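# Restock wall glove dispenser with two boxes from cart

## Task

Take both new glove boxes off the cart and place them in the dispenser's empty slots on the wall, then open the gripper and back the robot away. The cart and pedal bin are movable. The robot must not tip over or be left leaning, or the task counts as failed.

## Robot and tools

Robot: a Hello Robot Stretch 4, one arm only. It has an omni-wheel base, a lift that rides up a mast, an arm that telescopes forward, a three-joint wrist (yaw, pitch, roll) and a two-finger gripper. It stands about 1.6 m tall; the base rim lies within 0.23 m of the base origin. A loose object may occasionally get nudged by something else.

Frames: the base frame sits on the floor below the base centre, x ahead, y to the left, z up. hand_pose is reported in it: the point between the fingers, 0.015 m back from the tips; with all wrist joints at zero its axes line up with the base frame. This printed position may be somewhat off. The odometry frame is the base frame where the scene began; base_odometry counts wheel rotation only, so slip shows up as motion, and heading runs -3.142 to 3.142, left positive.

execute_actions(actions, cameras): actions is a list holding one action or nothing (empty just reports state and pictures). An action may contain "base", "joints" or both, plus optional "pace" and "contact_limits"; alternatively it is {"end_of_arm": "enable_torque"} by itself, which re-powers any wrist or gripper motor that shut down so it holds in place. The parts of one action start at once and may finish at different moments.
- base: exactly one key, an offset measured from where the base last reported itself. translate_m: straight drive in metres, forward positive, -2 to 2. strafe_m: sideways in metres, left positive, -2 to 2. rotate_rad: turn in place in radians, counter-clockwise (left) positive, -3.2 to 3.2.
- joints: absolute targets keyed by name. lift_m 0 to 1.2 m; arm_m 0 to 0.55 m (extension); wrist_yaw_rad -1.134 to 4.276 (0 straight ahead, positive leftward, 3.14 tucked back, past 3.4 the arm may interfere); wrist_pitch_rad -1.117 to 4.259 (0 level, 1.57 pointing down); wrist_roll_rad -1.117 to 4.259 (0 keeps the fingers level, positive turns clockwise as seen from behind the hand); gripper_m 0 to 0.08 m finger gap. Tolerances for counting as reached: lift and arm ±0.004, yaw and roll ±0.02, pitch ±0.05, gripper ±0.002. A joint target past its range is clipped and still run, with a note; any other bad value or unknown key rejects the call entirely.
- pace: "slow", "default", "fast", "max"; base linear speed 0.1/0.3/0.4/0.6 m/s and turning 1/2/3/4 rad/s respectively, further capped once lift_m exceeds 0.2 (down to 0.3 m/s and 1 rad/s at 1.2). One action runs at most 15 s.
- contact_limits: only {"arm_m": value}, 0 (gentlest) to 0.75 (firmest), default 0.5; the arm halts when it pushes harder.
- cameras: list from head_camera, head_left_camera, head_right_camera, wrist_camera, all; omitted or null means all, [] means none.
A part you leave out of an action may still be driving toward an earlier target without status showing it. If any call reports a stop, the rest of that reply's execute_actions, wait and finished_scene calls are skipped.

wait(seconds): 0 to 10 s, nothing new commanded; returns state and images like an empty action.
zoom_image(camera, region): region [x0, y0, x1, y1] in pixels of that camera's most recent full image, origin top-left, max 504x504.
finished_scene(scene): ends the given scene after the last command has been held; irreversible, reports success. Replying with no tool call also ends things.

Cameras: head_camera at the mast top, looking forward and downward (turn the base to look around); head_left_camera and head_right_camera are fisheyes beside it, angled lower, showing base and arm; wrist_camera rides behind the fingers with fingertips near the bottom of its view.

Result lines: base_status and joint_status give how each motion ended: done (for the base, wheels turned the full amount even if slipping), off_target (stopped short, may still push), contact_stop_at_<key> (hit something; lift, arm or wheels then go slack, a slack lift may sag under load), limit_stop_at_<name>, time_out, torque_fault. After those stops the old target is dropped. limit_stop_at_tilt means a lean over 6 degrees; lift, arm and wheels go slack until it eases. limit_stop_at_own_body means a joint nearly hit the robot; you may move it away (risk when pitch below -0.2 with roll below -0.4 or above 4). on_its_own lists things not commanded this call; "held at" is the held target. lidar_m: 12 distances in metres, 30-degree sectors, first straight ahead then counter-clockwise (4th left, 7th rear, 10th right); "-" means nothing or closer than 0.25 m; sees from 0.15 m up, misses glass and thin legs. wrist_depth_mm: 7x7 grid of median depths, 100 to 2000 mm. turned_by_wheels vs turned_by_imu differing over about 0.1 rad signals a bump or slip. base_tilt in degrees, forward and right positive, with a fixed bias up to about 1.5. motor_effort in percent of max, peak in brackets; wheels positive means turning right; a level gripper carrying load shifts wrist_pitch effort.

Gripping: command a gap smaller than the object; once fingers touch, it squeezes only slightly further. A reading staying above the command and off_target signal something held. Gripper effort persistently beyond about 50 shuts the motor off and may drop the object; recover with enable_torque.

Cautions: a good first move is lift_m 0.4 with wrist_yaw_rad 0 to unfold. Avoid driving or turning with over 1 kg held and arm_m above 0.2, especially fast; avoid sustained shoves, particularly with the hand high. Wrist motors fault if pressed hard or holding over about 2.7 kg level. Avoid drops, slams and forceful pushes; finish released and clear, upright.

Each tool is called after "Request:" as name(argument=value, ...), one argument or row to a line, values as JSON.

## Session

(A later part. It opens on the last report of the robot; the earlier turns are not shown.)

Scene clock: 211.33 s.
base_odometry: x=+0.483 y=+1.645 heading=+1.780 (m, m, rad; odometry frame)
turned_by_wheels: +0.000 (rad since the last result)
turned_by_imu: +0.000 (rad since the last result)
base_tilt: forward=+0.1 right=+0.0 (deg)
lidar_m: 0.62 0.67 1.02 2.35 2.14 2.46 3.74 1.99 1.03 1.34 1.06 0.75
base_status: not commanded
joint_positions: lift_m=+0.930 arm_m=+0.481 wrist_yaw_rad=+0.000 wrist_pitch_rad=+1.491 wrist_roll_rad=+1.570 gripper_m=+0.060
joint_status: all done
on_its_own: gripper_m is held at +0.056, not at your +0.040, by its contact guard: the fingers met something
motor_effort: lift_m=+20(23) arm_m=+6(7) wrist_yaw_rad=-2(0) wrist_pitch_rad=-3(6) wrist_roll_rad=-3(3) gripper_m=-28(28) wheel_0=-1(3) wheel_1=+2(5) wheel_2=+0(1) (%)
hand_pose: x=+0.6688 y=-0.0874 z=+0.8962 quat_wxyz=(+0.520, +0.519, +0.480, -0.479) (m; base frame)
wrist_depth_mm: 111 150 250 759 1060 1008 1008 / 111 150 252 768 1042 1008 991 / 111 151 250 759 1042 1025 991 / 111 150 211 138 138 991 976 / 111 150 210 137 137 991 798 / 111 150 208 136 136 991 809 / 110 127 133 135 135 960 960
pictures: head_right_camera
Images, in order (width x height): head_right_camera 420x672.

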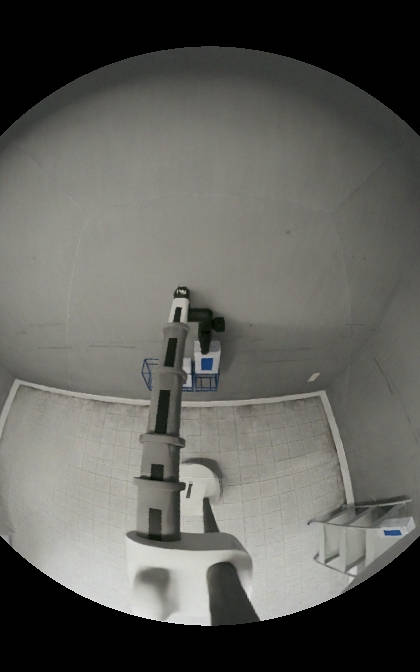

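Request:
execute_actions(
  actions=[
    {"joints":{"lift_m":0.94},"pace":"slow"},
  ],
  cameras=[],
)

Request:
execute_actions(
  actions=[
    {"joints":{"arm_m":0.492},"pace":"slow"},
  ],
  cameras=[],
)

Request:
execute_actions(
  actions=[
    {"joints":{"lift_m":0.915},"pace":"slow"},
  ],
  cameras=["head_right_camera"],
)

Request:
zoom_image(
  camera="head_right_camera",
  region=[160,320,250,410],
)

Scene clock: 221.03 s.
base_odometry: x=+0.483 y=+1.645 heading=+1.780 (m, m, rad; odometry frame)
turned_by_wheels: +0.000 (rad since the last result)
turned_by_imu: +0.000 (rad since the last result)
base_tilt: forward=-0.1 right=+0.2 (deg)
lidar_m: 0.61 0.65 1.00 2.36 2.15 2.47 3.77 1.98 1.02 1.34 1.07 0.75
base_status: not commanded
joint_positions: lift_m=+0.940 arm_m=+0.481 wrist_yaw_rad=+0.000 wrist_pitch_rad=+1.491 wrist_roll_rad=+1.570 gripper_m=+0.060
joint_status: all done
on_its_own: gripper_m is held at +0.056, not at your +0.040, by its contact guard: the fingers met something
motor_effort: lift_m=+25(25) arm_m=+7(6) wrist_yaw_rad=+0(0) wrist_pitch_rad=-3(3) wrist_roll_rad=-2(3) gripper_m=-28(27) wheel_0=-1(1) wheel_1=+2(2) wheel_2=+1(0) (%)
hand_pose: x=+0.6688 y=-0.0874 z=+0.9058 quat_wxyz=(+0.520, +0.519, +0.480, -0.479) (m; base frame)
wrist_depth_mm: 111 151 253 759 1042 1060 1008 / 111 150 252 759 1042 1025 1008 / 111 150 253 750 1042 1025 991 / 111 150 211 138 138 1025 976 / 111 150 210 137 137 1008 820 / 111 149 210 137 136 991 809 / 111 127 132 135 135 1008 960
pictures: none
No camera images: the call's "cameras" was empty. Leave "cameras" out to get every camera's image.

Scene clock: 221.97 s.
base_odometry: x=+0.483 y=+1.645 heading=+1.780 (m, m, rad; odometry frame)
turned_by_wheels: +0.000 (rad since the last result)
turned_by_imu: +0.000 (rad since the last result)
base_tilt: forward=+0.0 right=+0.0 (deg)
lidar_m: 0.61 0.65 1.01 2.37 2.13 2.47 3.75 1.98 1.04 1.33 1.06 0.75
base_status: not commanded
joint_positions: lift_m=+0.940 arm_m=+0.491 wrist_yaw_rad=+0.000 wrist_pitch_rad=+1.491 wrist_roll_rad=+1.570 gripper_m=+0.060
joint_status: all done
on_its_own: gripper_m is held at +0.056, not at your +0.040, by its contact guard: the fingers met something
motor_effort: lift_m=+25(25) arm_m=+7(8) wrist_yaw_rad=-1(0) wrist_pitch_rad=-4(3) wrist_roll_rad=-2(2) gripper_m=-27(28) wheel_0=+0(1) wheel_1=+2(2) wheel_2=+1(0) (%)
hand_pose: x=+0.6787 y=-0.0874 z=+0.9058 quat_wxyz=(+0.520, +0.519, +0.480, -0.479) (m; base frame)
wrist_depth_mm: 106 133 224 683 1060 1025 1008 / 106 134 224 683 1060 1025 1008 / 106 134 224 676 1060 1025 991 / 106 134 187 138 138 1025 976 / 106 133 187 137 137 1008 820 / 106 133 186 136 136 1008 809 / 103 113 132 135 135 976 960
pictures: none
No camera images: the call's "cameras" was empty. Leave "cameras" out to get every camera's image.

Scene clock: 222.97 s.
base_odometry: x=+0.483 y=+1.645 heading=+1.780 (m, m, rad; odometry frame)
turned_by_wheels: +0.000 (rad since the last result)
turned_by_imu: +0.000 (rad since the last result)
base_tilt: forward=+0.0 right=+0.0 (deg)
lidar_m: 0.61 0.66 1.01 2.36 2.15 2.45 3.77 1.98 1.01 1.34 1.07 0.76
base_status: not commanded
joint_positions: lift_m=+0.915 arm_m=+0.491 wrist_yaw_rad=+0.000 wrist_pitch_rad=+1.491 wrist_roll_rad=+1.570 gripper_m=+0.060
joint_status: all done
on_its_own: gripper_m is held at +0.056, not at your +0.040, by its contact guard: the fingers met something
motor_effort: lift_m=+19(24) arm_m=+7(7) wrist_yaw_rad=+1(1) wrist_pitch_rad=-3(3) wrist_roll_rad=-1(2) gripper_m=-27(27) wheel_0=-1(1) wheel_1=+2(2) wheel_2=+1(0) (%)
hand_pose: x=+0.6787 y=-0.0874 z=+0.8813 quat_wxyz=(+0.520, +0.519, +0.480, -0.479) (m; base frame)
wrist_depth_mm: 106 134 224 683 1042 1025 991 / 106 134 225 683 1042 1008 991 / 106 134 224 668 1025 1008 976 / 106 134 187 138 138 991 960 / 106 133 187 137 137 976 820 / 106 133 186 136 136 976 809 / 103 113 133 135 135 946 946
pictures: head_right_camera
Images, in order (width x height): head_right_camera 420x672.

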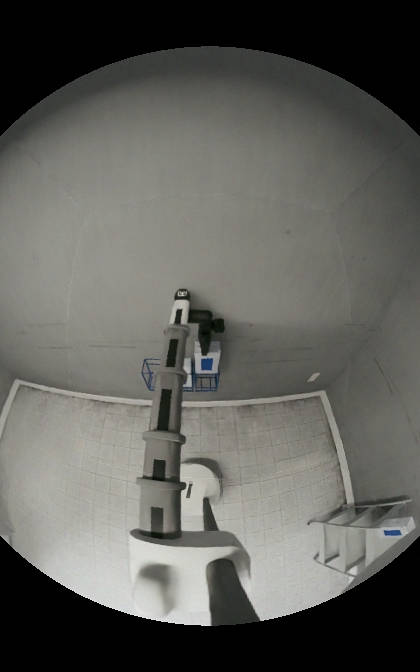

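Region (160, 320, 250, 410) of head_right_camera's 420x672 image, scaled by 5.600, with more detail than that image has.

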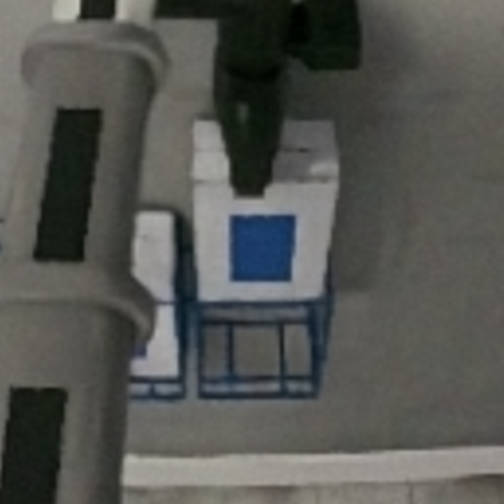

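In without contact. Continue.

Request:
execute_actions(
  actions=[
    {"joints":{"lift_m":0.84},"pace":"slow"},
  ],
  cameras=[],
)

Request:
execute_actions(
  actions=[
    {"joints":{"lift_m":0.79},"pace":"slow"},
  ],
  cameras=["head_right_camera"],
)

Request:
zoom_image(
  camera="head_right_camera",
  region=[160,320,250,410],
)

Scene clock: 230.70 s.
base_odometry: x=+0.483 y=+1.645 heading=+1.780 (m, m, rad; odometry frame)
turned_by_wheels: +0.000 (rad since the last result)
turned_by_imu: +0.000 (rad since the last result)
base_tilt: forward=-0.1 right=+0.1 (deg)
lidar_m: 0.61 0.66 1.01 2.35 2.14 2.46 3.75 1.96 1.03 1.33 1.06 0.76
base_status: not commanded
joint_positions: lift_m=+0.840 arm_m=+0.491 wrist_yaw_rad=+0.000 wrist_pitch_rad=+1.491 wrist_roll_rad=+1.570 gripper_m=+0.060
joint_status: all done
on_its_own: gripper_m is held at +0.056, not at your +0.040, by its contact guard: the fingers met something
motor_effort: lift_m=+20(19) arm_m=+7(7) wrist_yaw_rad=+1(1) wrist_pitch_rad=-3(3) wrist_roll_rad=+0(3) gripper_m=-28(28) wheel_0=-1(1) wheel_1=+2(2) wheel_2=+0(0) (%)
hand_pose: x=+0.6787 y=-0.0874 z=+0.8063 quat_wxyz=(+0.520, +0.519, +0.480, -0.479) (m; base frame)
wrist_depth_mm: 106 134 224 676 976 946 917 / 106 134 223 668 946 931 917 / 106 134 224 683 960 946 904 / 106 134 187 138 138 917 891 / 106 134 187 137 137 904 854 / 106 133 186 136 136 904 820 / 103 113 132 135 135 891 878
pictures: none
No camera images: the call's "cameras" was empty. Leave "cameras" out to get every camera's image.

Scene clock: 232.00 s.
base_odometry: x=+0.483 y=+1.645 heading=+1.780 (m, m, rad; odometry frame)
turned_by_wheels: +0.000 (rad since the last result)
turned_by_imu: +0.000 (rad since the last result)
base_tilt: forward=+0.0 right=+0.0 (deg)
lidar_m: 0.62 0.66 1.01 2.36 2.13 2.45 3.76 1.97 1.04 1.34 1.07 0.67
base_status: not commanded
joint_positions: lift_m=+0.790 arm_m=+0.491 wrist_yaw_rad=+0.000 wrist_pitch_rad=+1.491 wrist_roll_rad=+1.570 gripper_m=+0.060
joint_status: all done
on_its_own: gripper_m is held at +0.056, not at your +0.040, by its contact guard: the fingers met something
motor_effort: lift_m=+20(18) arm_m=+7(7) wrist_yaw_rad=+0(1) wrist_pitch_rad=-3(3) wrist_roll_rad=-2(3) gripper_m=-28(27) wheel_0=-1(1) wheel_1=+2(2) wheel_2=+0(0) (%)
hand_pose: x=+0.6787 y=-0.0874 z=+0.7563 quat_wxyz=(+0.520, +0.519, +0.480, -0.479) (m; base frame)
wrist_depth_mm: 106 134 225 691 917 891 842 / 106 134 224 683 904 878 866 / 106 134 224 676 904 878 854 / 106 133 188 138 138 854 842 / 106 134 188 137 137 854 842 / 106 134 187 136 136 866 831 / 103 113 133 136 135 842 831
pictures: head_right_camera
Images, in order (width x height): head_right_camera 420x672.

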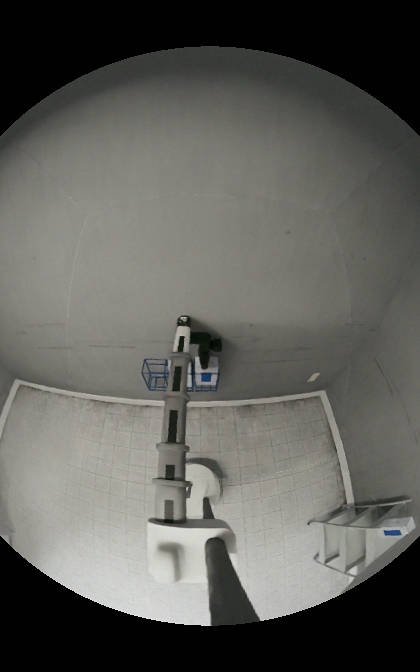

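Region (160, 320, 250, 410) of head_right_camera's 420x672 image, scaled by 5.600, with more detail than that image has.

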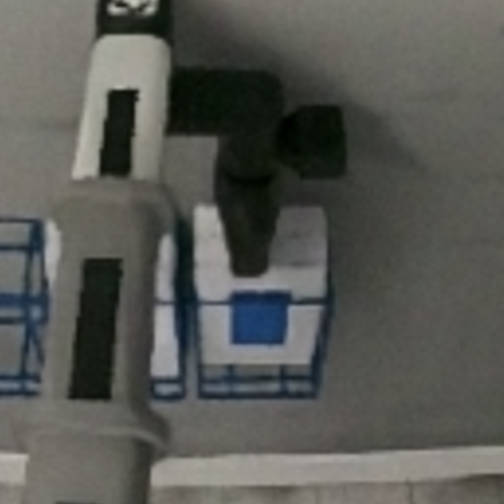

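Request:
execute_actions(
  actions=[
    {"joints":{"lift_m":0.745},"pace":"slow"},
  ],
  cameras=[],
)

Request:
execute_actions(
  actions=[
    {"joints":{"gripper_m":0.072},"pace":"slow"},
  ],
  cameras=[],
)

Request:
execute_actions(
  actions=[
    {"joints":{"lift_m":0.85}},
  ],
  cameras=["wrist_camera"],
)

Request:
execute_actions(
  actions=[
    {"base":{"translate_m":-0.7},"joints":{"lift_m":1.15,"arm_m":0.3,"gripper_m":0.08,"wrist_pitch_rad":1.61},"pace":"fast"},
  ],
  cameras=["head_right_camera"],
)

Request:
execute_actions(
  actions=[
    {"base":{"rotate_rad":-1.6},"pace":"fast"},
  ],
  cameras=[],
)

Request:
execute_actions(
  actions=[
    {"base":{"strafe_m":0.22},"pace":"fast"},
  ],
  cameras=[],
)

Request:
execute_actions(
  actions=[
    {"base":{"translate_m":0.45},"joints":{"arm_m":0.45},"pace":"fast"},
  ],
  cameras=["wrist_camera","head_right_camera"],
)

Scene clock: 247.83 s.
base_odometry: x=+0.483 y=+1.645 heading=+1.780 (m, m, rad; odometry frame)
turned_by_wheels: +0.000 (rad since the last result)
turned_by_imu: +0.000 (rad since the last result)
base_tilt: forward=+0.0 right=-0.1 (deg)
lidar_m: 0.60 0.65 1.01 2.35 2.14 2.45 3.76 1.97 1.02 1.33 1.07 0.66
base_status: not commanded
joint_positions: lift_m=+0.746 arm_m=+0.491 wrist_yaw_rad=+0.000 wrist_pitch_rad=+1.490 wrist_roll_rad=+1.570 gripper_m=+0.060
joint_status: all done
on_its_own: gripper_m is held at +0.056, not at your +0.040, by its contact guard: the fingers met something
motor_effort: lift_m=+6(20) arm_m=+7(7) wrist_yaw_rad=+1(1) wrist_pitch_rad=-2(7) wrist_roll_rad=-3(4) gripper_m=-27(27) wheel_0=+0(0) wheel_1=+2(2) wheel_2=+0(0) (%)
hand_pose: x=+0.6788 y=-0.0874 z=+0.7124 quat_wxyz=(+0.520, +0.520, +0.480, -0.479) (m; base frame)
wrist_depth_mm: 103 130 213 597 878 854 820 / 103 130 213 609 854 842 809 / 103 130 196 477 866 842 820 / 103 129 175 135 135 831 820 / 103 129 174 134 134 831 798 / 103 129 172 133 132 820 788 / - 111 132 133 131 798 778
pictures: none
No camera images: the call's "cameras" was empty. Leave "cameras" out to get every camera's image.

Scene clock: 248.70 s.
base_odometry: x=+0.483 y=+1.645 heading=+1.780 (m, m, rad; odometry frame)
turned_by_wheels: +0.000 (rad since the last result)
turned_by_imu: +0.000 (rad since the last result)
base_tilt: forward=+0.0 right=+0.0 (deg)
lidar_m: 0.61 0.65 1.01 2.37 2.12 2.44 3.77 1.97 1.01 1.34 1.07 0.67
base_status: not commanded
joint_positions: lift_m=+0.746 arm_m=+0.491 wrist_yaw_rad=+0.004 wrist_pitch_rad=+1.481 wrist_roll_rad=+1.570 gripper_m=+0.071
joint_status: all done
on_its_own: wrist_pitch_rad is at rest, and its effort (+25) is outside its rest range (-23 to +23)
motor_effort: lift_m=+11(11) arm_m=+4(7) wrist_yaw_rad=-11(13) wrist_pitch_rad=+25(25) wrist_roll_rad=-2(1) gripper_m=+8(28) wheel_0=+0(1) wheel_1=+2(2) wheel_2=+1(1) (%)
hand_pose: x=+0.6816 y=-0.0873 z=+0.7121 quat_wxyz=(+0.523, +0.521, +0.478, -0.476) (m; base frame)
wrist_depth_mm: - 124 204 549 878 842 809 / - 124 203 554 878 842 820 / - 125 186 445 866 831 809 / - 124 161 129 128 820 809 / - 125 160 128 126 820 798 / - 124 159 127 126 809 798 / - 110 127 127 125 126 788
pictures: none
No camera images: the call's "cameras" was empty. Leave "cameras" out to get every camera's image.

Scene clock: 250.17 s.
base_odometry: x=+0.483 y=+1.645 heading=+1.780 (m, m, rad; odometry frame)
turned_by_wheels: +0.000 (rad since the last result)
turned_by_imu: +0.000 (rad since the last result)
base_tilt: forward=+0.0 right=+0.1 (deg)
lidar_m: 0.61 0.65 1.01 2.35 2.14 2.43 3.76 1.97 1.04 1.32 1.07 0.75
base_status: not commanded
joint_positions: lift_m=+0.850 arm_m=+0.491 wrist_yaw_rad=+0.001 wrist_pitch_rad=+1.490 wrist_roll_rad=+1.570 gripper_m=+0.072
joint_status: all done
motor_effort: lift_m=+22(24) arm_m=+3(4) wrist_yaw_rad=-3(16) wrist_pitch_rad=+0(34) wrist_roll_rad=-3(2) gripper_m=+1(8) wheel_0=-1(1) wheel_1=+2(2) wheel_2=+1(1) (%)
hand_pose: x=+0.6797 y=-0.0874 z=+0.8160 quat_wxyz=(+0.520, +0.520, +0.480, -0.479) (m; base frame)
wrist_depth_mm: 104 131 220 654 946 960 904 / 104 131 220 647 991 946 917 / 104 132 219 640 976 931 917 / 104 132 219 231 960 931 904 / 104 131 218 229 946 917 842 / 104 131 198 226 946 904 831 / - 110 138 224 283 125 878
pictures: wrist_camera
Images, in order (width x height): wrist_camera 616x392.

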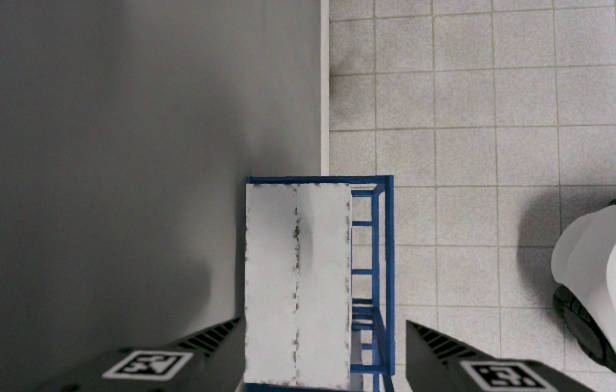

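Scene clock: 253.40 s.
base_odometry: x=+0.628 y=+0.961 heading=+1.779 (m, m, rad; odometry frame)
turned_by_wheels: -0.001 (rad since the last result)
turned_by_imu: +0.000 (rad since the last result)
base_tilt: forward=+0.0 right=+0.1 (deg)
lidar_m: 1.32 1.47 1.97 1.90 1.82 2.47 2.89 2.00 1.42 0.93 1.40 1.49
base_status: done
joint_positions: lift_m=+1.150 arm_m=+0.301 wrist_yaw_rad=+0.000 wrist_pitch_rad=+1.610 wrist_roll_rad=+1.570 gripper_m=+0.080
joint_status: all done
motor_effort: lift_m=+22(24) arm_m=-6(7) wrist_yaw_rad=+0(3) wrist_pitch_rad=-1(7) wrist_roll_rad=-2(2) gripper_m=+2(5) wheel_0=-1(6) wheel_1=-4(11) wheel_2=-2(14) (%)
hand_pose: x=+0.4637 y=-0.0874 z=+1.1155 quat_wxyz=(+0.490, +0.490, +0.510, -0.510) (m; base frame)
wrist_depth_mm: 1308 1366 1336 1308 1336 1336 1336 / 1336 1308 1308 1281 1281 1281 1308 / 1281 1336 1308 1336 1308 1281 1281 / 1255 1308 1281 1281 1281 1281 1255 / 1255 1281 1281 1281 1138 1060 1255 / 1255 1281 1255 1255 1281 1042 1281 / 1229 110 140 1281 1229 124 1255
pictures: head_right_camera
Images, in order (width x height): head_right_camera 420x672.

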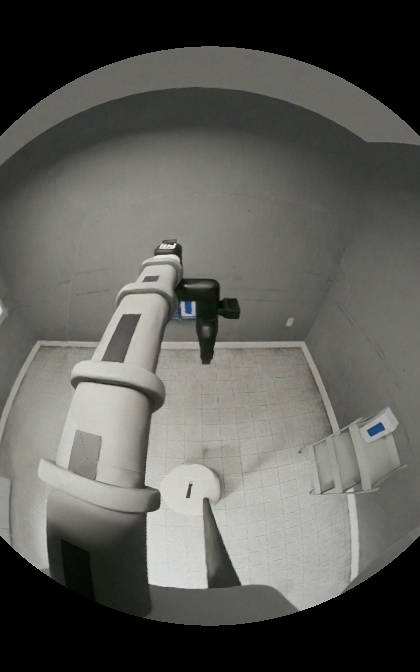

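Scene clock: 256.07 s.
base_odometry: x=+0.628 y=+0.961 heading=+0.180 (m, m, rad; odometry frame)
turned_by_wheels: -1.599 (rad since the last result)
turned_by_imu: -1.567 (rad since the last result)
base_tilt: forward=+0.1 right=-0.1 (deg)
lidar_m: 0.92 0.95 1.51 1.33 1.49 1.95 2.18 1.81 2.40 2.82 2.04 1.43
base_status: done
joint_positions: lift_m=+1.150 arm_m=+0.301 wrist_yaw_rad=+0.000 wrist_pitch_rad=+1.610 wrist_roll_rad=+1.570 gripper_m=+0.080
joint_status: not commanded
motor_effort: lift_m=+22(22) arm_m=-6(6) wrist_yaw_rad=+0(0) wrist_pitch_rad=-1(1) wrist_roll_rad=-1(2) gripper_m=+1(1) wheel_0=+2(7) wheel_1=+4(8) wheel_2=+3(9) (%)
hand_pose: x=+0.4637 y=-0.0874 z=+1.1155 quat_wxyz=(+0.490, +0.490, +0.510, -0.510) (m; base frame)
wrist_depth_mm: 1281 1281 1366 1281 1308 1308 1308 / 1281 1308 1336 1308 1336 1308 1281 / 1281 1308 1308 1281 1308 1281 1281 / 891 1281 1308 1281 1308 1281 1255 / 866 1138 1281 1281 1160 1042 1255 / 854 1118 1255 1255 1255 1042 1281 / 866 110 140 1255 1281 125 1255
pictures: none
No camera images: the call's "cameras" was empty. Leave "cameras" out to get every camera's image.

Scene clock: 258.07 s.
base_odometry: x=+0.589 y=+1.177 heading=+0.180 (m, m, rad; odometry frame)
turned_by_wheels: +0.000 (rad since the last result)
turned_by_imu: +0.000 (rad since the last result)
base_tilt: forward=+0.0 right=+0.1 (deg)
lidar_m: 0.91 1.40 1.26 1.10 1.26 1.66 2.39 1.88 2.43 3.03 2.04 0.96
base_status: done
joint_positions: lift_m=+1.150 arm_m=+0.301 wrist_yaw_rad=+0.000 wrist_pitch_rad=+1.610 wrist_roll_rad=+1.570 gripper_m=+0.080
joint_status: not commanded
motor_effort: lift_m=+22(22) arm_m=-6(7) wrist_yaw_rad=+0(0) wrist_pitch_rad=-1(1) wrist_roll_rad=-1(1) gripper_m=+2(1) wheel_0=-1(11) wheel_1=+1(11) wheel_2=+0(5) (%)
hand_pose: x=+0.4637 y=-0.0874 z=+1.1155 quat_wxyz=(+0.490, +0.490, +0.510, -0.510) (m; base frame)
wrist_depth_mm: 1255 1308 1308 1308 1308 1336 1308 / 820 1281 1308 1281 1308 1308 1336 / 878 1138 1281 1336 1281 1308 1255 / 878 1182 1308 1281 1281 1255 1281 / 866 1138 1281 1281 1118 1042 1255 / 809 1281 1281 1281 1255 1042 1229 / 1205 110 141 1255 1281 125 1255
pictures: none
No camera images: the call's "cameras" was empty. Leave "cameras" out to get every camera's image.

Scene clock: 260.97 s.
base_odometry: x=+1.032 y=+1.258 heading=+0.181 (m, m, rad; odometry frame)
turned_by_wheels: +0.000 (rad since the last result)
turned_by_imu: +0.000 (rad since the last result)
base_tilt: forward=+0.1 right=+0.0 (deg)
lidar_m: 0.47 0.92 1.26 1.24 1.17 1.68 2.88 2.31 3.02 3.05 1.37 0.51
base_status: done
joint_positions: lift_m=+1.150 arm_m=+0.449 wrist_yaw_rad=+0.000 wrist_pitch_rad=+1.610 wrist_roll_rad=+1.570 gripper_m=+0.080
joint_status: all done
motor_effort: lift_m=+22(22) arm_m=+6(7) wrist_yaw_rad=-1(1) wrist_pitch_rad=+1(0) wrist_roll_rad=-2(1) gripper_m=+0(2) wheel_0=+2(8) wheel_1=+4(11) wheel_2=-1(11) (%)
hand_pose: x=+0.6115 y=-0.0874 z=+1.1156 quat_wxyz=(+0.490, +0.490, +0.510, -0.509) (m; base frame)
wrist_depth_mm: 436 621 1182 1336 1336 1308 1281 / 439 621 615 615 1281 1281 1308 / 433 621 615 609 1281 1308 1308 / 433 609 609 603 1308 1281 1281 / 430 615 603 580 1255 1060 1060 / 430 597 597 364 1255 1060 1060 / 424 110 141 359 1281 124 1255
pictures: head_right_camera, wrist_camera
Images, in order (width x height): head_right_camera 420x672, wrist_camera 616x392.

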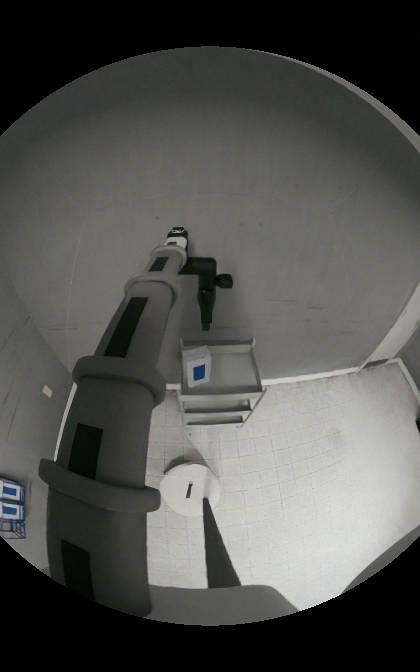

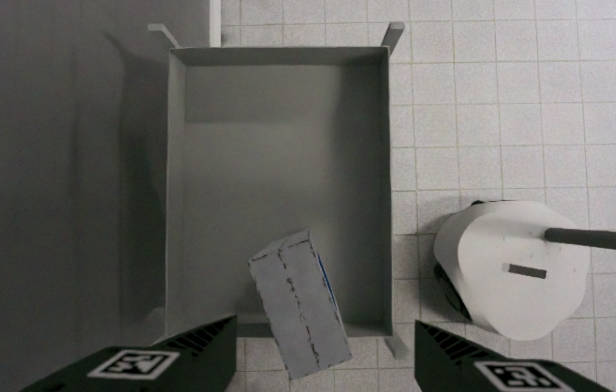

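Request:
execute_actions(
  actions=[
    {"base":{"strafe_m":0.047},"joints":{"arm_m":0.464,"wrist_roll_rad":1.21,"lift_m":0.97}},
  ],
  cameras=["wrist_camera"],
)

Scene clock: 266.67 s.
base_odometry: x=+1.023 y=+1.304 heading=+0.181 (m, m, rad; odometry frame)
turned_by_wheels: +0.000 (rad since the last result)
turned_by_imu: +0.000 (rad since the last result)
base_tilt: forward=+0.0 right=+0.2 (deg)
lidar_m: 0.47 0.93 1.23 1.17 1.11 1.62 2.83 2.32 3.02 3.09 1.36 0.48
base_status: done
joint_positions: lift_m=+0.970 arm_m=+0.463 wrist_yaw_rad=+0.000 wrist_pitch_rad=+1.610 wrist_roll_rad=+1.210 gripper_m=+0.080
joint_status: all done
motor_effort: lift_m=+17(21) arm_m=+6(8) wrist_yaw_rad=+0(1) wrist_pitch_rad=+0(0) wrist_roll_rad=-3(5) gripper_m=+1(3) wheel_0=-2(9) wheel_1=+3(11) wheel_2=+1(2) (%)
hand_pose: x=+0.6254 y=-0.0874 z=+0.9359 quat_wxyz=(+0.570, +0.394, +0.593, -0.410) (m; base frame)
wrist_depth_mm: 327 445 433 430 433 427 1118 / 345 469 430 427 427 424 1118 / 370 462 424 424 427 424 1078 / 394 430 424 185 424 427 1078 / 421 424 424 183 421 1078 1078 / 449 715 413 183 366 878 866 / 488 110 141 181 182 124 854
pictures: wrist_camera
Images, in order (width x height): wrist_camera 616x392.

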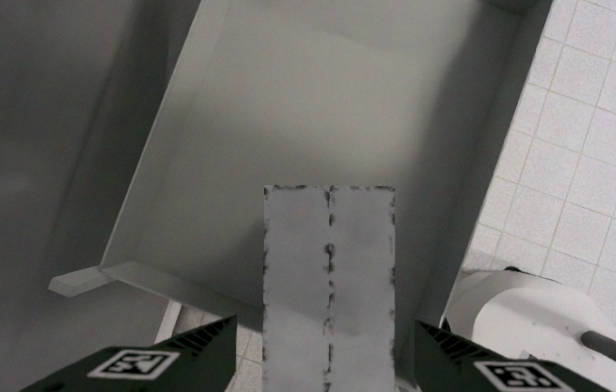

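Request:
execute_actions(
  actions=[
    {"joints":{"lift_m":0.925,"arm_m":0.46},"pace":"slow"},
  ],
  cameras=["wrist_camera"],
)

Request:
execute_actions(
  actions=[
    {"joints":{"gripper_m":0.04}},
  ],
  cameras=[],
)

Request:
execute_actions(
  actions=[
    {"joints":{"lift_m":1.19}},
  ],
  cameras=[],
)

Request:
execute_actions(
  actions=[
    {"joints":{"arm_m":0.2,"wrist_roll_rad":1.57},"base":{"translate_m":-0.74}},
  ],
  cameras=[],
)

Request:
execute_actions(
  actions=[
    {"joints":{"lift_m":0.99,"wrist_pitch_rad":1.52},"base":{"rotate_rad":1.6}},
  ],
  cameras=[],
)

Request:
execute_actions(
  actions=[
    {"base":{"translate_m":0.433},"joints":{"arm_m":0.389}},
  ],
  cameras=["wrist_camera","head_right_camera"],
)

Scene clock: 281.97 s.
base_odometry: x=+1.023 y=+1.304 heading=+0.181 (m, m, rad; odometry frame)
turned_by_wheels: +0.000 (rad since the last result)
turned_by_imu: +0.000 (rad since the last result)
base_tilt: forward=+0.1 right=+0.1 (deg)
lidar_m: 0.47 0.93 1.23 1.17 1.10 1.63 2.82 2.31 3.04 3.09 1.34 0.50
base_status: not commanded
joint_positions: lift_m=+0.925 arm_m=+0.461 wrist_yaw_rad=+0.000 wrist_pitch_rad=+1.610 wrist_roll_rad=+1.210 gripper_m=+0.080
joint_status: all done
motor_effort: lift_m=+17(18) arm_m=-6(8) wrist_yaw_rad=+0(0) wrist_pitch_rad=+0(0) wrist_roll_rad=-3(2) gripper_m=+2(2) wheel_0=-2(2) wheel_1=+3(3) wheel_2=+0(0) (%)
hand_pose: x=+0.6238 y=-0.0874 z=+0.8909 quat_wxyz=(+0.570, +0.394, +0.593, -0.410) (m; base frame)
wrist_depth_mm: 330 427 382 387 384 382 379 / 347 415 384 382 384 379 1060 / 370 382 382 382 382 382 1042 / 397 379 382 139 139 379 1042 / 410 379 379 138 139 377 1008 / 424 603 334 138 138 820 809 / 488 110 138 138 137 125 820
pictures: wrist_camera
Images, in order (width x height): wrist_camera 616x392.

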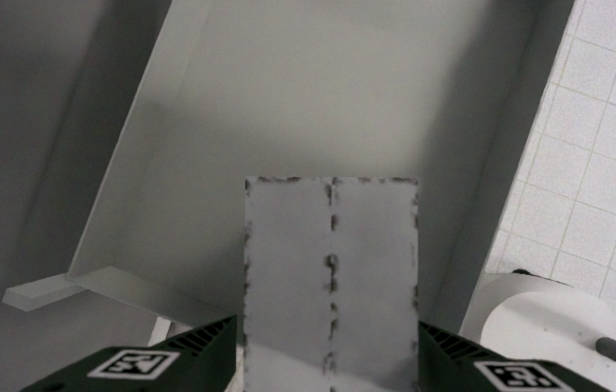

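Scene clock: 282.97 s.
base_odometry: x=+1.023 y=+1.304 heading=+0.181 (m, m, rad; odometry frame)
turned_by_wheels: +0.000 (rad since the last result)
turned_by_imu: +0.000 (rad since the last result)
base_tilt: forward=+0.0 right=+0.0 (deg)
lidar_m: 0.46 0.94 1.23 1.17 1.12 1.61 2.82 2.31 3.01 3.08 1.34 0.50
base_status: not commanded
joint_positions: lift_m=+0.925 arm_m=+0.461 wrist_yaw_rad=+0.000 wrist_pitch_rad=+1.610 wrist_roll_rad=+1.210 gripper_m=+0.057
joint_status: gripper_m off_target (ended at +0.057, target +0.040)
on_its_own: gripper_m is held at +0.053, not at your +0.040, by its contact guard: the fingers met something
motor_effort: lift_m=+17(17) arm_m=-6(6) wrist_yaw_rad=+0(1) wrist_pitch_rad=+0(0) wrist_roll_rad=-1(2) gripper_m=-30(24) wheel_0=-2(2) wheel_1=+2(3) wheel_2=+0(0) (%)
hand_pose: x=+0.6237 y=-0.0874 z=+0.8909 quat_wxyz=(+0.570, +0.394, +0.593, -0.410) (m; base frame)
wrist_depth_mm: 330 418 387 384 384 382 377 / 347 418 382 387 382 377 1042 / 373 379 384 382 379 379 1060 / 399 382 379 139 139 379 1060 / 410 377 377 139 139 379 1042 / 421 591 340 138 138 820 820 / 517 668 132 138 137 820 809
pictures: none
No camera images: the call's "cameras" was empty. Leave "cameras" out to get every camera's image.

Scene clock: 285.13 s.
base_odometry: x=+1.023 y=+1.304 heading=+0.181 (m, m, rad; odometry frame)
turned_by_wheels: +0.000 (rad since the last result)
turned_by_imu: +0.000 (rad since the last result)
base_tilt: forward=+0.0 right=+0.1 (deg)
lidar_m: 0.48 0.92 1.21 1.17 1.12 1.64 2.87 2.33 3.02 3.10 1.38 0.49
base_status: not commanded
joint_positions: lift_m=+1.190 arm_m=+0.461 wrist_yaw_rad=+0.000 wrist_pitch_rad=+1.610 wrist_roll_rad=+1.210 gripper_m=+0.057
joint_status: all done
on_its_own: gripper_m is held at +0.053, not at your +0.040, by its contact guard: the fingers met something
motor_effort: lift_m=+25(25) arm_m=-6(7) wrist_yaw_rad=-1(1) wrist_pitch_rad=+0(0) wrist_roll_rad=-3(3) gripper_m=-29(29) wheel_0=-2(2) wheel_1=+3(3) wheel_2=+0(0) (%)
hand_pose: x=+0.6238 y=-0.0874 z=+1.1553 quat_wxyz=(+0.570, +0.394, +0.593, -0.410) (m; base frame)
wrist_depth_mm: 334 449 699 661 1336 1336 1366 / 347 488 683 654 654 1336 1366 / 375 539 647 654 647 1308 1308 / 399 591 647 143 143 1336 1308 / 433 647 634 141 141 1308 1308 / 469 759 1205 140 140 1098 1281 / 521 668 132 138 137 1098 1308
pictures: none
No camera images: the call's "cameras" was empty. Leave "cameras" out to get every camera's image.

Scene clock: 289.10 s.
base_odometry: x=+0.295 y=+1.171 heading=+0.180 (m, m, rad; odometry frame)
turned_by_wheels: -0.001 (rad since the last result)
turned_by_imu: +0.000 (rad since the last result)
base_tilt: forward=+0.1 right=+0.1 (deg)
lidar_m: 0.30 1.68 1.12 1.05 1.17 1.58 2.11 1.65 2.01 3.11 2.45 0.33
base_status: done
joint_positions: lift_m=+1.190 arm_m=+0.201 wrist_yaw_rad=+0.000 wrist_pitch_rad=+1.610 wrist_roll_rad=+1.570 gripper_m=+0.057
joint_status: all done
on_its_own: gripper_m is held at +0.053, not at your +0.040, by its contact guard: the fingers met something
motor_effort: lift_m=+24(25) arm_m=-6(9) wrist_yaw_rad=-1(1) wrist_pitch_rad=+0(3) wrist_roll_rad=-2(3) gripper_m=-28(29) wheel_0=-3(6) wheel_1=-5(12) wheel_2=+1(12) (%)
hand_pose: x=+0.3637 y=-0.0874 z=+1.1553 quat_wxyz=(+0.490, +0.490, +0.510, -0.509) (m; base frame)
wrist_depth_mm: 1336 1336 1336 1366 1397 1366 1397 / 1336 1366 1308 1336 1336 1336 1336 / 1182 1308 1336 1336 1366 1336 1336 / 1336 1308 1336 142 142 1308 1336 / 1308 1308 1308 141 141 1098 1336 / 1308 1336 1308 139 139 1308 1308 / 1281 1281 132 138 137 1308 1308
pictures: none
No camera images: the call's "cameras" was empty. Leave "cameras" out to get every camera's image.

Scene clock: 291.93 s.
base_odometry: x=+0.295 y=+1.171 heading=+1.779 (m, m, rad; odometry frame)
turned_by_wheels: +1.599 (rad since the last result)
turned_by_imu: +1.566 (rad since the last result)
base_tilt: forward=+0.0 right=+0.1 (deg)
lidar_m: 0.35 1.18 1.59 2.08 1.66 2.08 3.13 2.39 1.26 1.19 1.68 0.35
base_status: done
joint_positions: lift_m=+0.990 arm_m=+0.201 wrist_yaw_rad=+0.000 wrist_pitch_rad=+1.520 wrist_roll_rad=+1.570 gripper_m=+0.057
joint_status: all done
on_its_own: gripper_m is held at +0.053, not at your +0.040, by its contact guard: the fingers met something
motor_effort: lift_m=+20(24) arm_m=-6(6) wrist_yaw_rad=-1(2) wrist_pitch_rad=-2(12) wrist_roll_rad=-1(2) gripper_m=-28(29) wheel_0=-2(7) wheel_1=-4(8) wheel_2=-2(8) (%)
hand_pose: x=+0.3827 y=-0.0874 z=+0.9558 quat_wxyz=(+0.513, +0.512, +0.488, -0.487) (m; base frame)
wrist_depth_mm: 976 1205 1182 1138 1138 1078 1060 / 976 1205 1182 1138 1098 1078 1078 / 991 1205 1160 1138 1118 1098 1060 / 960 1160 1182 142 142 1078 1042 / 976 1160 1138 141 140 866 854 / 976 1138 1138 139 139 866 854 / 976 1160 132 138 137 842 1025
pictures: none
No camera images: the call's "cameras" was empty. Leave "cameras" out to get every camera's image.

Scene clock: 294.87 s.
base_odometry: x=+0.205 y=+1.595 heading=+1.780 (m, m, rad; odometry frame)
turned_by_wheels: +0.000 (rad since the last result)
turned_by_imu: +0.000 (rad since the last result)
base_tilt: forward=+0.1 right=+0.1 (deg)
lidar_m: 0.53 0.72 0.99 2.08 1.90 2.10 3.74 2.36 1.30 1.60 1.06 0.54
base_status: done
joint_positions: lift_m=+0.990 arm_m=+0.388 wrist_yaw_rad=+0.000 wrist_pitch_rad=+1.520 wrist_roll_rad=+1.570 gripper_m=+0.057
joint_status: all done
on_its_own: gripper_m is held at +0.053, not at your +0.040, by its contact guard: the fingers met something
motor_effort: lift_m=+20(20) arm_m=+6(8) wrist_yaw_rad=+0(0) wrist_pitch_rad=-2(6) wrist_roll_rad=-1(2) gripper_m=-27(27) wheel_0=+2(7) wheel_1=+4(6) wheel_2=-2(13) (%)
hand_pose: x=+0.5695 y=-0.0874 z=+0.9558 quat_wxyz=(+0.513, +0.512, +0.487, -0.487) (m; base frame)
wrist_depth_mm: 210 300 389 1160 1118 1118 1098 / 211 301 384 1138 1118 1078 1060 / 210 301 379 1118 1138 1098 1060 / 211 298 402 143 142 1078 1042 / 210 301 430 141 141 960 854 / 210 300 430 139 139 1025 842 / 210 253 132 138 138 1025 842
pictures: head_right_camera, wrist_camera
Images, in order (width x height): head_right_camera 420x672, wrist_camera 616x392.

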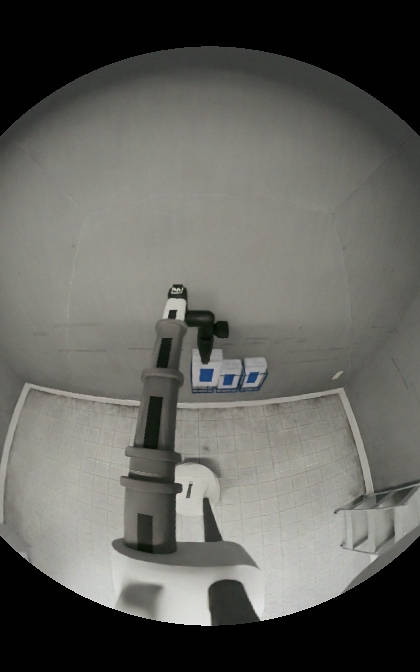

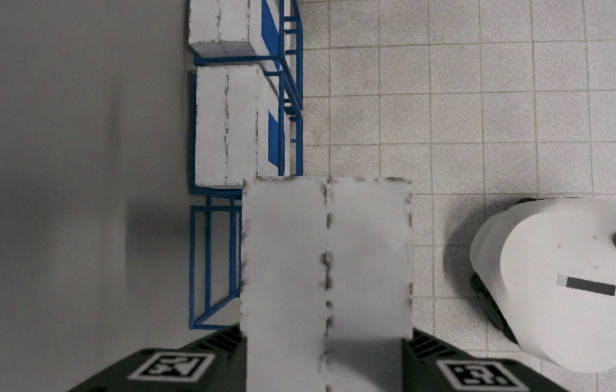

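Request:
execute_actions(
  actions=[
    {"joints":{"arm_m":0.481,"wrist_pitch_rad":1.49},"base":{"strafe_m":0.017},"pace":"slow"},
  ],
  cameras=[],
)

Request:
execute_actions(
  actions=[
    {"joints":{"lift_m":0.925},"pace":"slow"},
  ],
  cameras=["head_right_camera"],
)

Request:
zoom_image(
  camera="head_right_camera",
  region=[170,320,260,410],
)

Scene clock: 303.00 s.
base_odometry: x=+0.189 y=+1.591 heading=+1.780 (m, m, rad; odometry frame)
turned_by_wheels: +0.000 (rad since the last result)
turned_by_imu: +0.000 (rad since the last result)
base_tilt: forward=+0.0 right=+0.0 (deg)
lidar_m: 0.61 0.71 0.99 2.04 1.89 2.07 3.74 2.43 1.32 1.63 1.04 0.64
base_status: done
joint_positions: lift_m=+0.990 arm_m=+0.480 wrist_yaw_rad=+0.000 wrist_pitch_rad=+1.491 wrist_roll_rad=+1.570 gripper_m=+0.057
joint_status: all done
on_its_own: gripper_m is held at +0.053, not at your +0.040, by its contact guard: the fingers met something
motor_effort: lift_m=+20(20) arm_m=+7(7) wrist_yaw_rad=+1(1) wrist_pitch_rad=-3(9) wrist_roll_rad=-2(1) gripper_m=-28(29) wheel_0=-4(7) wheel_1=+4(8) wheel_2=+0(1) (%)
hand_pose: x=+0.6677 y=-0.0874 z=+0.9562 quat_wxyz=(+0.520, +0.519, +0.480, -0.479) (m; base frame)
wrist_depth_mm: - 129 216 384 1118 1078 1060 / - 129 216 375 1098 1078 1042 / - 129 216 370 1078 1060 1042 / - 129 181 142 142 1078 1042 / - 129 181 141 141 1060 831 / - 128 180 140 139 1042 831 / - 112 132 138 138 1042 1008
pictures: none
No camera images: the call's "cameras" was empty. Leave "cameras" out to get every camera's image.

Scene clock: 304.43 s.
base_odometry: x=+0.189 y=+1.591 heading=+1.780 (m, m, rad; odometry frame)
turned_by_wheels: +0.000 (rad since the last result)
turned_by_imu: +0.000 (rad since the last result)
base_tilt: forward=+0.1 right=+0.0 (deg)
lidar_m: 0.60 0.74 0.98 2.05 1.91 2.06 3.74 2.39 1.30 1.64 1.05 0.64
base_status: not commanded
joint_positions: lift_m=+0.925 arm_m=+0.480 wrist_yaw_rad=+0.000 wrist_pitch_rad=+1.491 wrist_roll_rad=+1.570 gripper_m=+0.057
joint_status: all done
on_its_own: gripper_m is held at +0.053, not at your +0.040, by its contact guard: the fingers met something
motor_effort: lift_m=+20(19) arm_m=+6(7) wrist_yaw_rad=+0(0) wrist_pitch_rad=-3(3) wrist_roll_rad=-2(2) gripper_m=-29(29) wheel_0=-4(4) wheel_1=+4(4) wheel_2=+0(0) (%)
hand_pose: x=+0.6677 y=-0.0874 z=+0.8913 quat_wxyz=(+0.520, +0.519, +0.480, -0.479) (m; base frame)
wrist_depth_mm: - 129 216 314 1025 1008 991 / - 129 216 307 1025 1008 991 / - 129 216 307 1025 1008 976 / - 129 181 141 141 991 976 / - 129 180 140 139 991 798 / - 128 179 139 139 991 788 / - 112 132 138 138 976 976
pictures: head_right_camera
Images, in order (width x height): head_right_camera 420x672.

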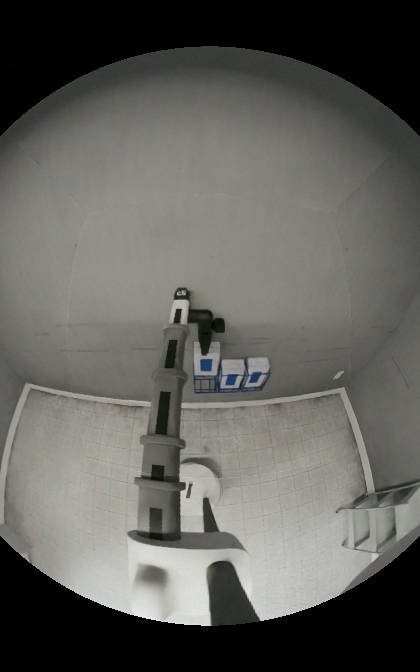

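Region (170, 320, 260, 410) of head_right_camera's 420x672 image, scaled by 5.600, with more detail than that image has.

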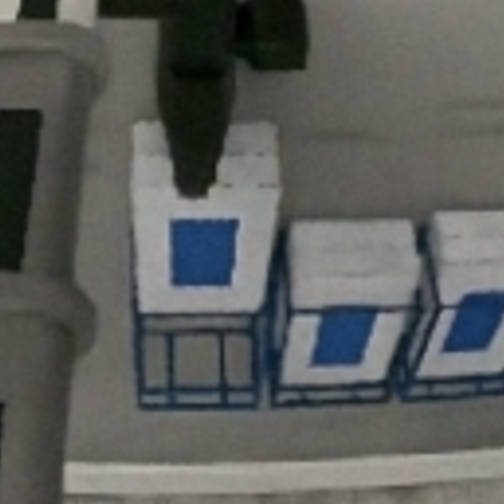

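Request:
execute_actions(
  actions=[
    {"joints":{"lift_m":0.91},"pace":"slow"},
  ],
  cameras=["wrist_camera"],
)

Scene clock: 310.57 s.
base_odometry: x=+0.189 y=+1.591 heading=+1.780 (m, m, rad; odometry frame)
turned_by_wheels: +0.000 (rad since the last result)
turned_by_imu: +0.000 (rad since the last result)
base_tilt: forward=+0.1 right=+0.1 (deg)
lidar_m: 0.62 0.72 1.01 2.08 1.91 2.06 3.72 2.42 1.30 1.65 1.04 0.65
base_status: not commanded
joint_positions: lift_m=+0.910 arm_m=+0.480 wrist_yaw_rad=+0.000 wrist_pitch_rad=+1.491 wrist_roll_rad=+1.570 gripper_m=+0.057
joint_status: all done
on_its_own: gripper_m is held at +0.053, not at your +0.040, by its contact guard: the fingers met something
motor_effort: lift_m=+19(19) arm_m=+7(7) wrist_yaw_rad=-1(0) wrist_pitch_rad=-3(3) wrist_roll_rad=-1(1) gripper_m=-30(29) wheel_0=-4(4) wheel_1=+4(4) wheel_2=+0(0) (%)
hand_pose: x=+0.6677 y=-0.0874 z=+0.8763 quat_wxyz=(+0.520, +0.519, +0.480, -0.479) (m; base frame)
wrist_depth_mm: - 129 216 296 1025 991 991 / - 129 216 294 991 1008 960 / - 129 216 293 1008 991 976 / - 129 181 141 141 991 960 / - 129 181 140 140 991 809 / - 128 180 139 139 976 778 / - 112 132 138 138 960 931
pictures: wrist_camera
Images, in order (width x height): wrist_camera 616x392.

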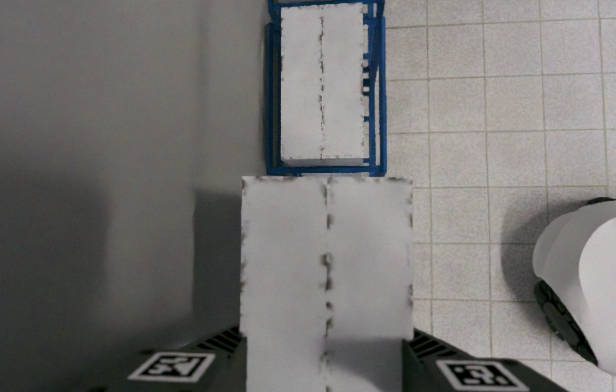

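Request:
execute_actions(
  actions=[
    {"joints":{"lift_m":0.765,"arm_m":0.476},"pace":"slow"},
  ],
  cameras=[],
)

Request:
execute_actions(
  actions=[
    {"joints":{"gripper_m":0.068},"pace":"slow"},
  ],
  cameras=[],
)

Request:
execute_actions(
  actions=[
    {"joints":{"lift_m":0.86}},
  ],
  cameras=["wrist_camera"],
)

Request:
execute_actions(
  actions=[
    {"base":{"translate_m":-0.4},"joints":{"arm_m":0,"wrist_roll_rad":0,"wrist_pitch_rad":0.5},"pace":"fast"},
  ],
)

Scene clock: 322.80 s.
base_odometry: x=+0.189 y=+1.591 heading=+1.780 (m, m, rad; odometry frame)
turned_by_wheels: +0.000 (rad since the last result)
turned_by_imu: +0.000 (rad since the last result)
base_tilt: forward=+0.0 right=+0.0 (deg)
lidar_m: 0.61 0.73 0.99 2.05 1.90 2.06 3.75 2.39 1.31 1.63 1.03 0.65
base_status: not commanded
joint_positions: lift_m=+0.765 arm_m=+0.477 wrist_yaw_rad=+0.000 wrist_pitch_rad=+1.491 wrist_roll_rad=+1.570 gripper_m=+0.057
joint_status: all done
on_its_own: gripper_m is held at +0.053, not at your +0.040, by its contact guard: the fingers met something
motor_effort: lift_m=+19(20) arm_m=-6(7) wrist_yaw_rad=+0(0) wrist_pitch_rad=-2(3) wrist_roll_rad=+0(1) gripper_m=-29(30) wheel_0=-4(4) wheel_1=+4(4) wheel_2=-1(0) (%)
hand_pose: x=+0.6651 y=-0.0874 z=+0.7313 quat_wxyz=(+0.520, +0.519, +0.480, -0.479) (m; base frame)
wrist_depth_mm: 106 133 151 146 866 866 854 / 106 134 149 146 866 866 842 / 106 133 187 189 866 854 820 / 106 133 185 141 141 854 820 / 105 133 186 140 140 831 820 / 105 132 183 139 138 854 820 / 102 113 132 138 138 820 820
pictures: none
No camera images: the call's "cameras" was empty. Leave "cameras" out to get every camera's image.

Scene clock: 323.63 s.
base_odometry: x=+0.189 y=+1.591 heading=+1.780 (m, m, rad; odometry frame)
turned_by_wheels: +0.000 (rad since the last result)
turned_by_imu: +0.000 (rad since the last result)
base_tilt: forward=+0.0 right=+0.1 (deg)
lidar_m: 0.60 0.72 0.99 2.05 1.91 2.04 3.73 2.40 1.30 1.64 1.04 0.63
base_status: not commanded
joint_positions: lift_m=+0.765 arm_m=+0.477 wrist_yaw_rad=+0.000 wrist_pitch_rad=+1.491 wrist_roll_rad=+1.570 gripper_m=+0.068
joint_status: all done
motor_effort: lift_m=+19(19) arm_m=-7(7) wrist_yaw_rad=+0(1) wrist_pitch_rad=-2(3) wrist_roll_rad=-1(1) gripper_m=+2(32) wheel_0=-4(4) wheel_1=+4(4) wheel_2=+0(0) (%)
hand_pose: x=+0.6651 y=-0.0874 z=+0.7313 quat_wxyz=(+0.520, +0.519, +0.480, -0.479) (m; base frame)
wrist_depth_mm: 105 132 152 147 878 866 842 / 105 133 151 147 878 854 842 / 105 133 188 187 866 842 842 / 105 132 186 144 175 842 820 / 105 132 185 144 143 831 809 / 105 132 171 142 142 842 798 / - 110 135 141 140 128 809
pictures: none
No camera images: the call's "cameras" was empty. Leave "cameras" out to get every camera's image.

Scene clock: 325.03 s.
base_odometry: x=+0.189 y=+1.591 heading=+1.780 (m, m, rad; odometry frame)
turned_by_wheels: +0.000 (rad since the last result)
turned_by_imu: +0.000 (rad since the last result)
base_tilt: forward=+0.0 right=+0.0 (deg)
lidar_m: 0.61 0.72 1.00 2.06 1.91 2.06 3.74 2.40 1.29 1.64 1.04 0.65
base_status: not commanded
joint_positions: lift_m=+0.860 arm_m=+0.477 wrist_yaw_rad=+0.000 wrist_pitch_rad=+1.491 wrist_roll_rad=+1.570 gripper_m=+0.068
joint_status: all done
motor_effort: lift_m=+23(25) arm_m=-7(7) wrist_yaw_rad=+0(1) wrist_pitch_rad=-2(2) wrist_roll_rad=-2(2) gripper_m=-1(3) wheel_0=-4(4) wheel_1=+4(4) wheel_2=+0(0) (%)
hand_pose: x=+0.6651 y=-0.0874 z=+0.8260 quat_wxyz=(+0.520, +0.519, +0.480, -0.479) (m; base frame)
wrist_depth_mm: 105 133 222 246 976 960 946 / 105 132 221 244 960 946 917 / 105 133 222 244 960 960 917 / 105 133 221 242 976 946 904 / 105 132 220 239 931 931 809 / 105 132 201 237 931 917 788 / - 110 135 236 317 128 904
pictures: wrist_camera
Images, in order (width x height): wrist_camera 616x392.

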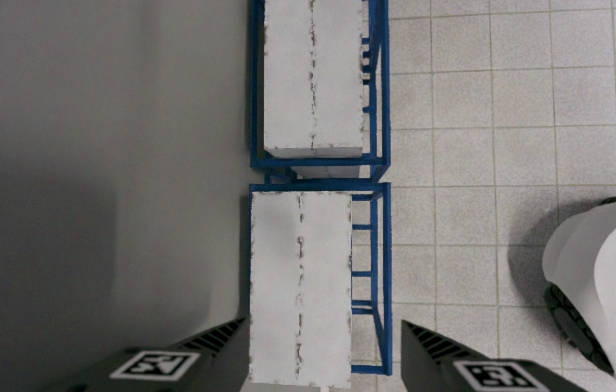

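Scene clock: 327.50 s.
base_odometry: x=+0.272 y=+1.200 heading=+1.779 (m, m, rad; odometry frame)
turned_by_wheels: -0.001 (rad since the last result)
turned_by_imu: +0.000 (rad since the last result)
base_tilt: forward=+0.1 right=+0.0 (deg)
lidar_m: 0.99 1.14 1.57 2.05 1.65 2.05 3.19 2.42 1.27 1.23 1.64 1.05
base_status: done
joint_positions: lift_m=+0.860 arm_m=+0.001 wrist_yaw_rad=+0.000 wrist_pitch_rad=+0.503 wrist_roll_rad=+0.000 gripper_m=+0.068
joint_status: all done
motor_effort: lift_m=+22(22) arm_m=-6(7) wrist_yaw_rad=+0(3) wrist_pitch_rad=-9(17) wrist_roll_rad=-3(9) gripper_m=+2(2) wheel_0=-1(10) wheel_1=-4(10) wheel_2=-2(10) (%)
hand_pose: x=+0.3583 y=-0.0875 z=+0.9356 quat_wxyz=(+0.969, +0.000, +0.249, +0.000) (m; base frame)
wrist_depth_mm: 842 820 809 809 788 788 788 / 878 866 891 866 866 842 831 / 931 931 904 904 904 904 904 / 1008 1025 1025 917 878 931 976 / 1098 1060 1078 1078 976 1060 1042 / 1182 1182 1182 1182 1160 1160 1160 / 1229 110 135 1255 1160 128 1205
pictures: head_camera, head_left_camera, head_right_camera, wrist_camera
Images, in order (width x height): head_camera 420x560, head_left_camera 420x672, head_right_camera 420x672, wrist_camera 616x392.

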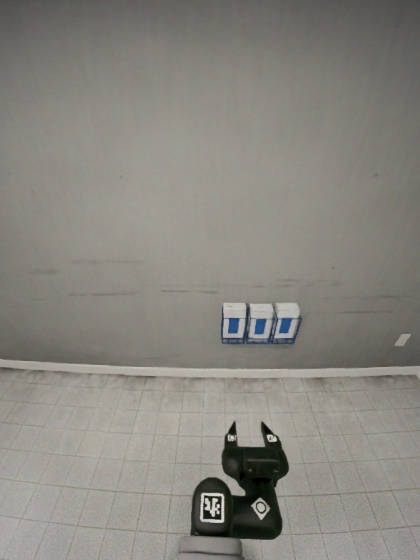

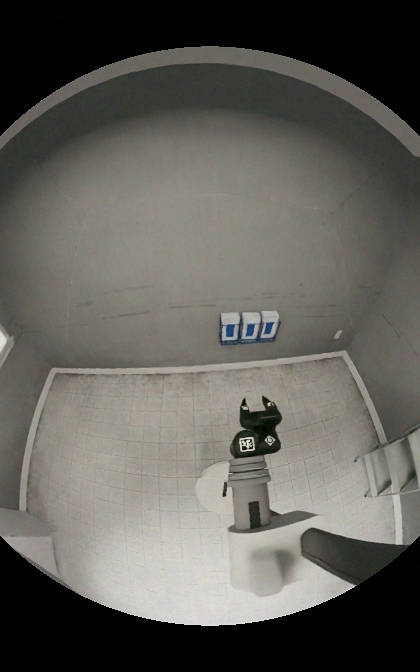

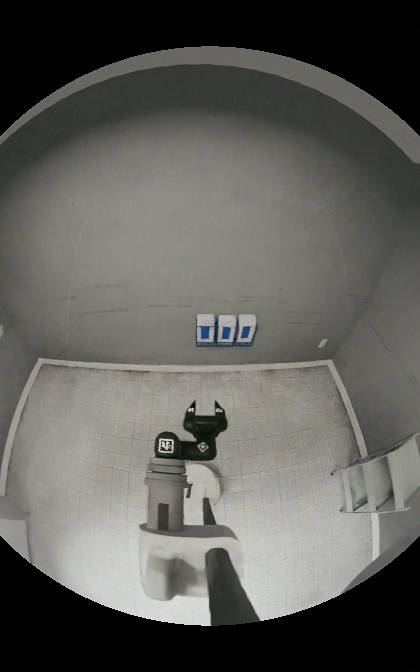

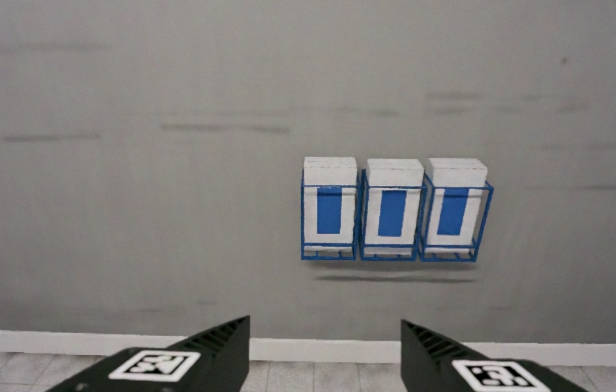

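Request:
finished_scene(
  scene=1,
)

The scene is finished: the task was done.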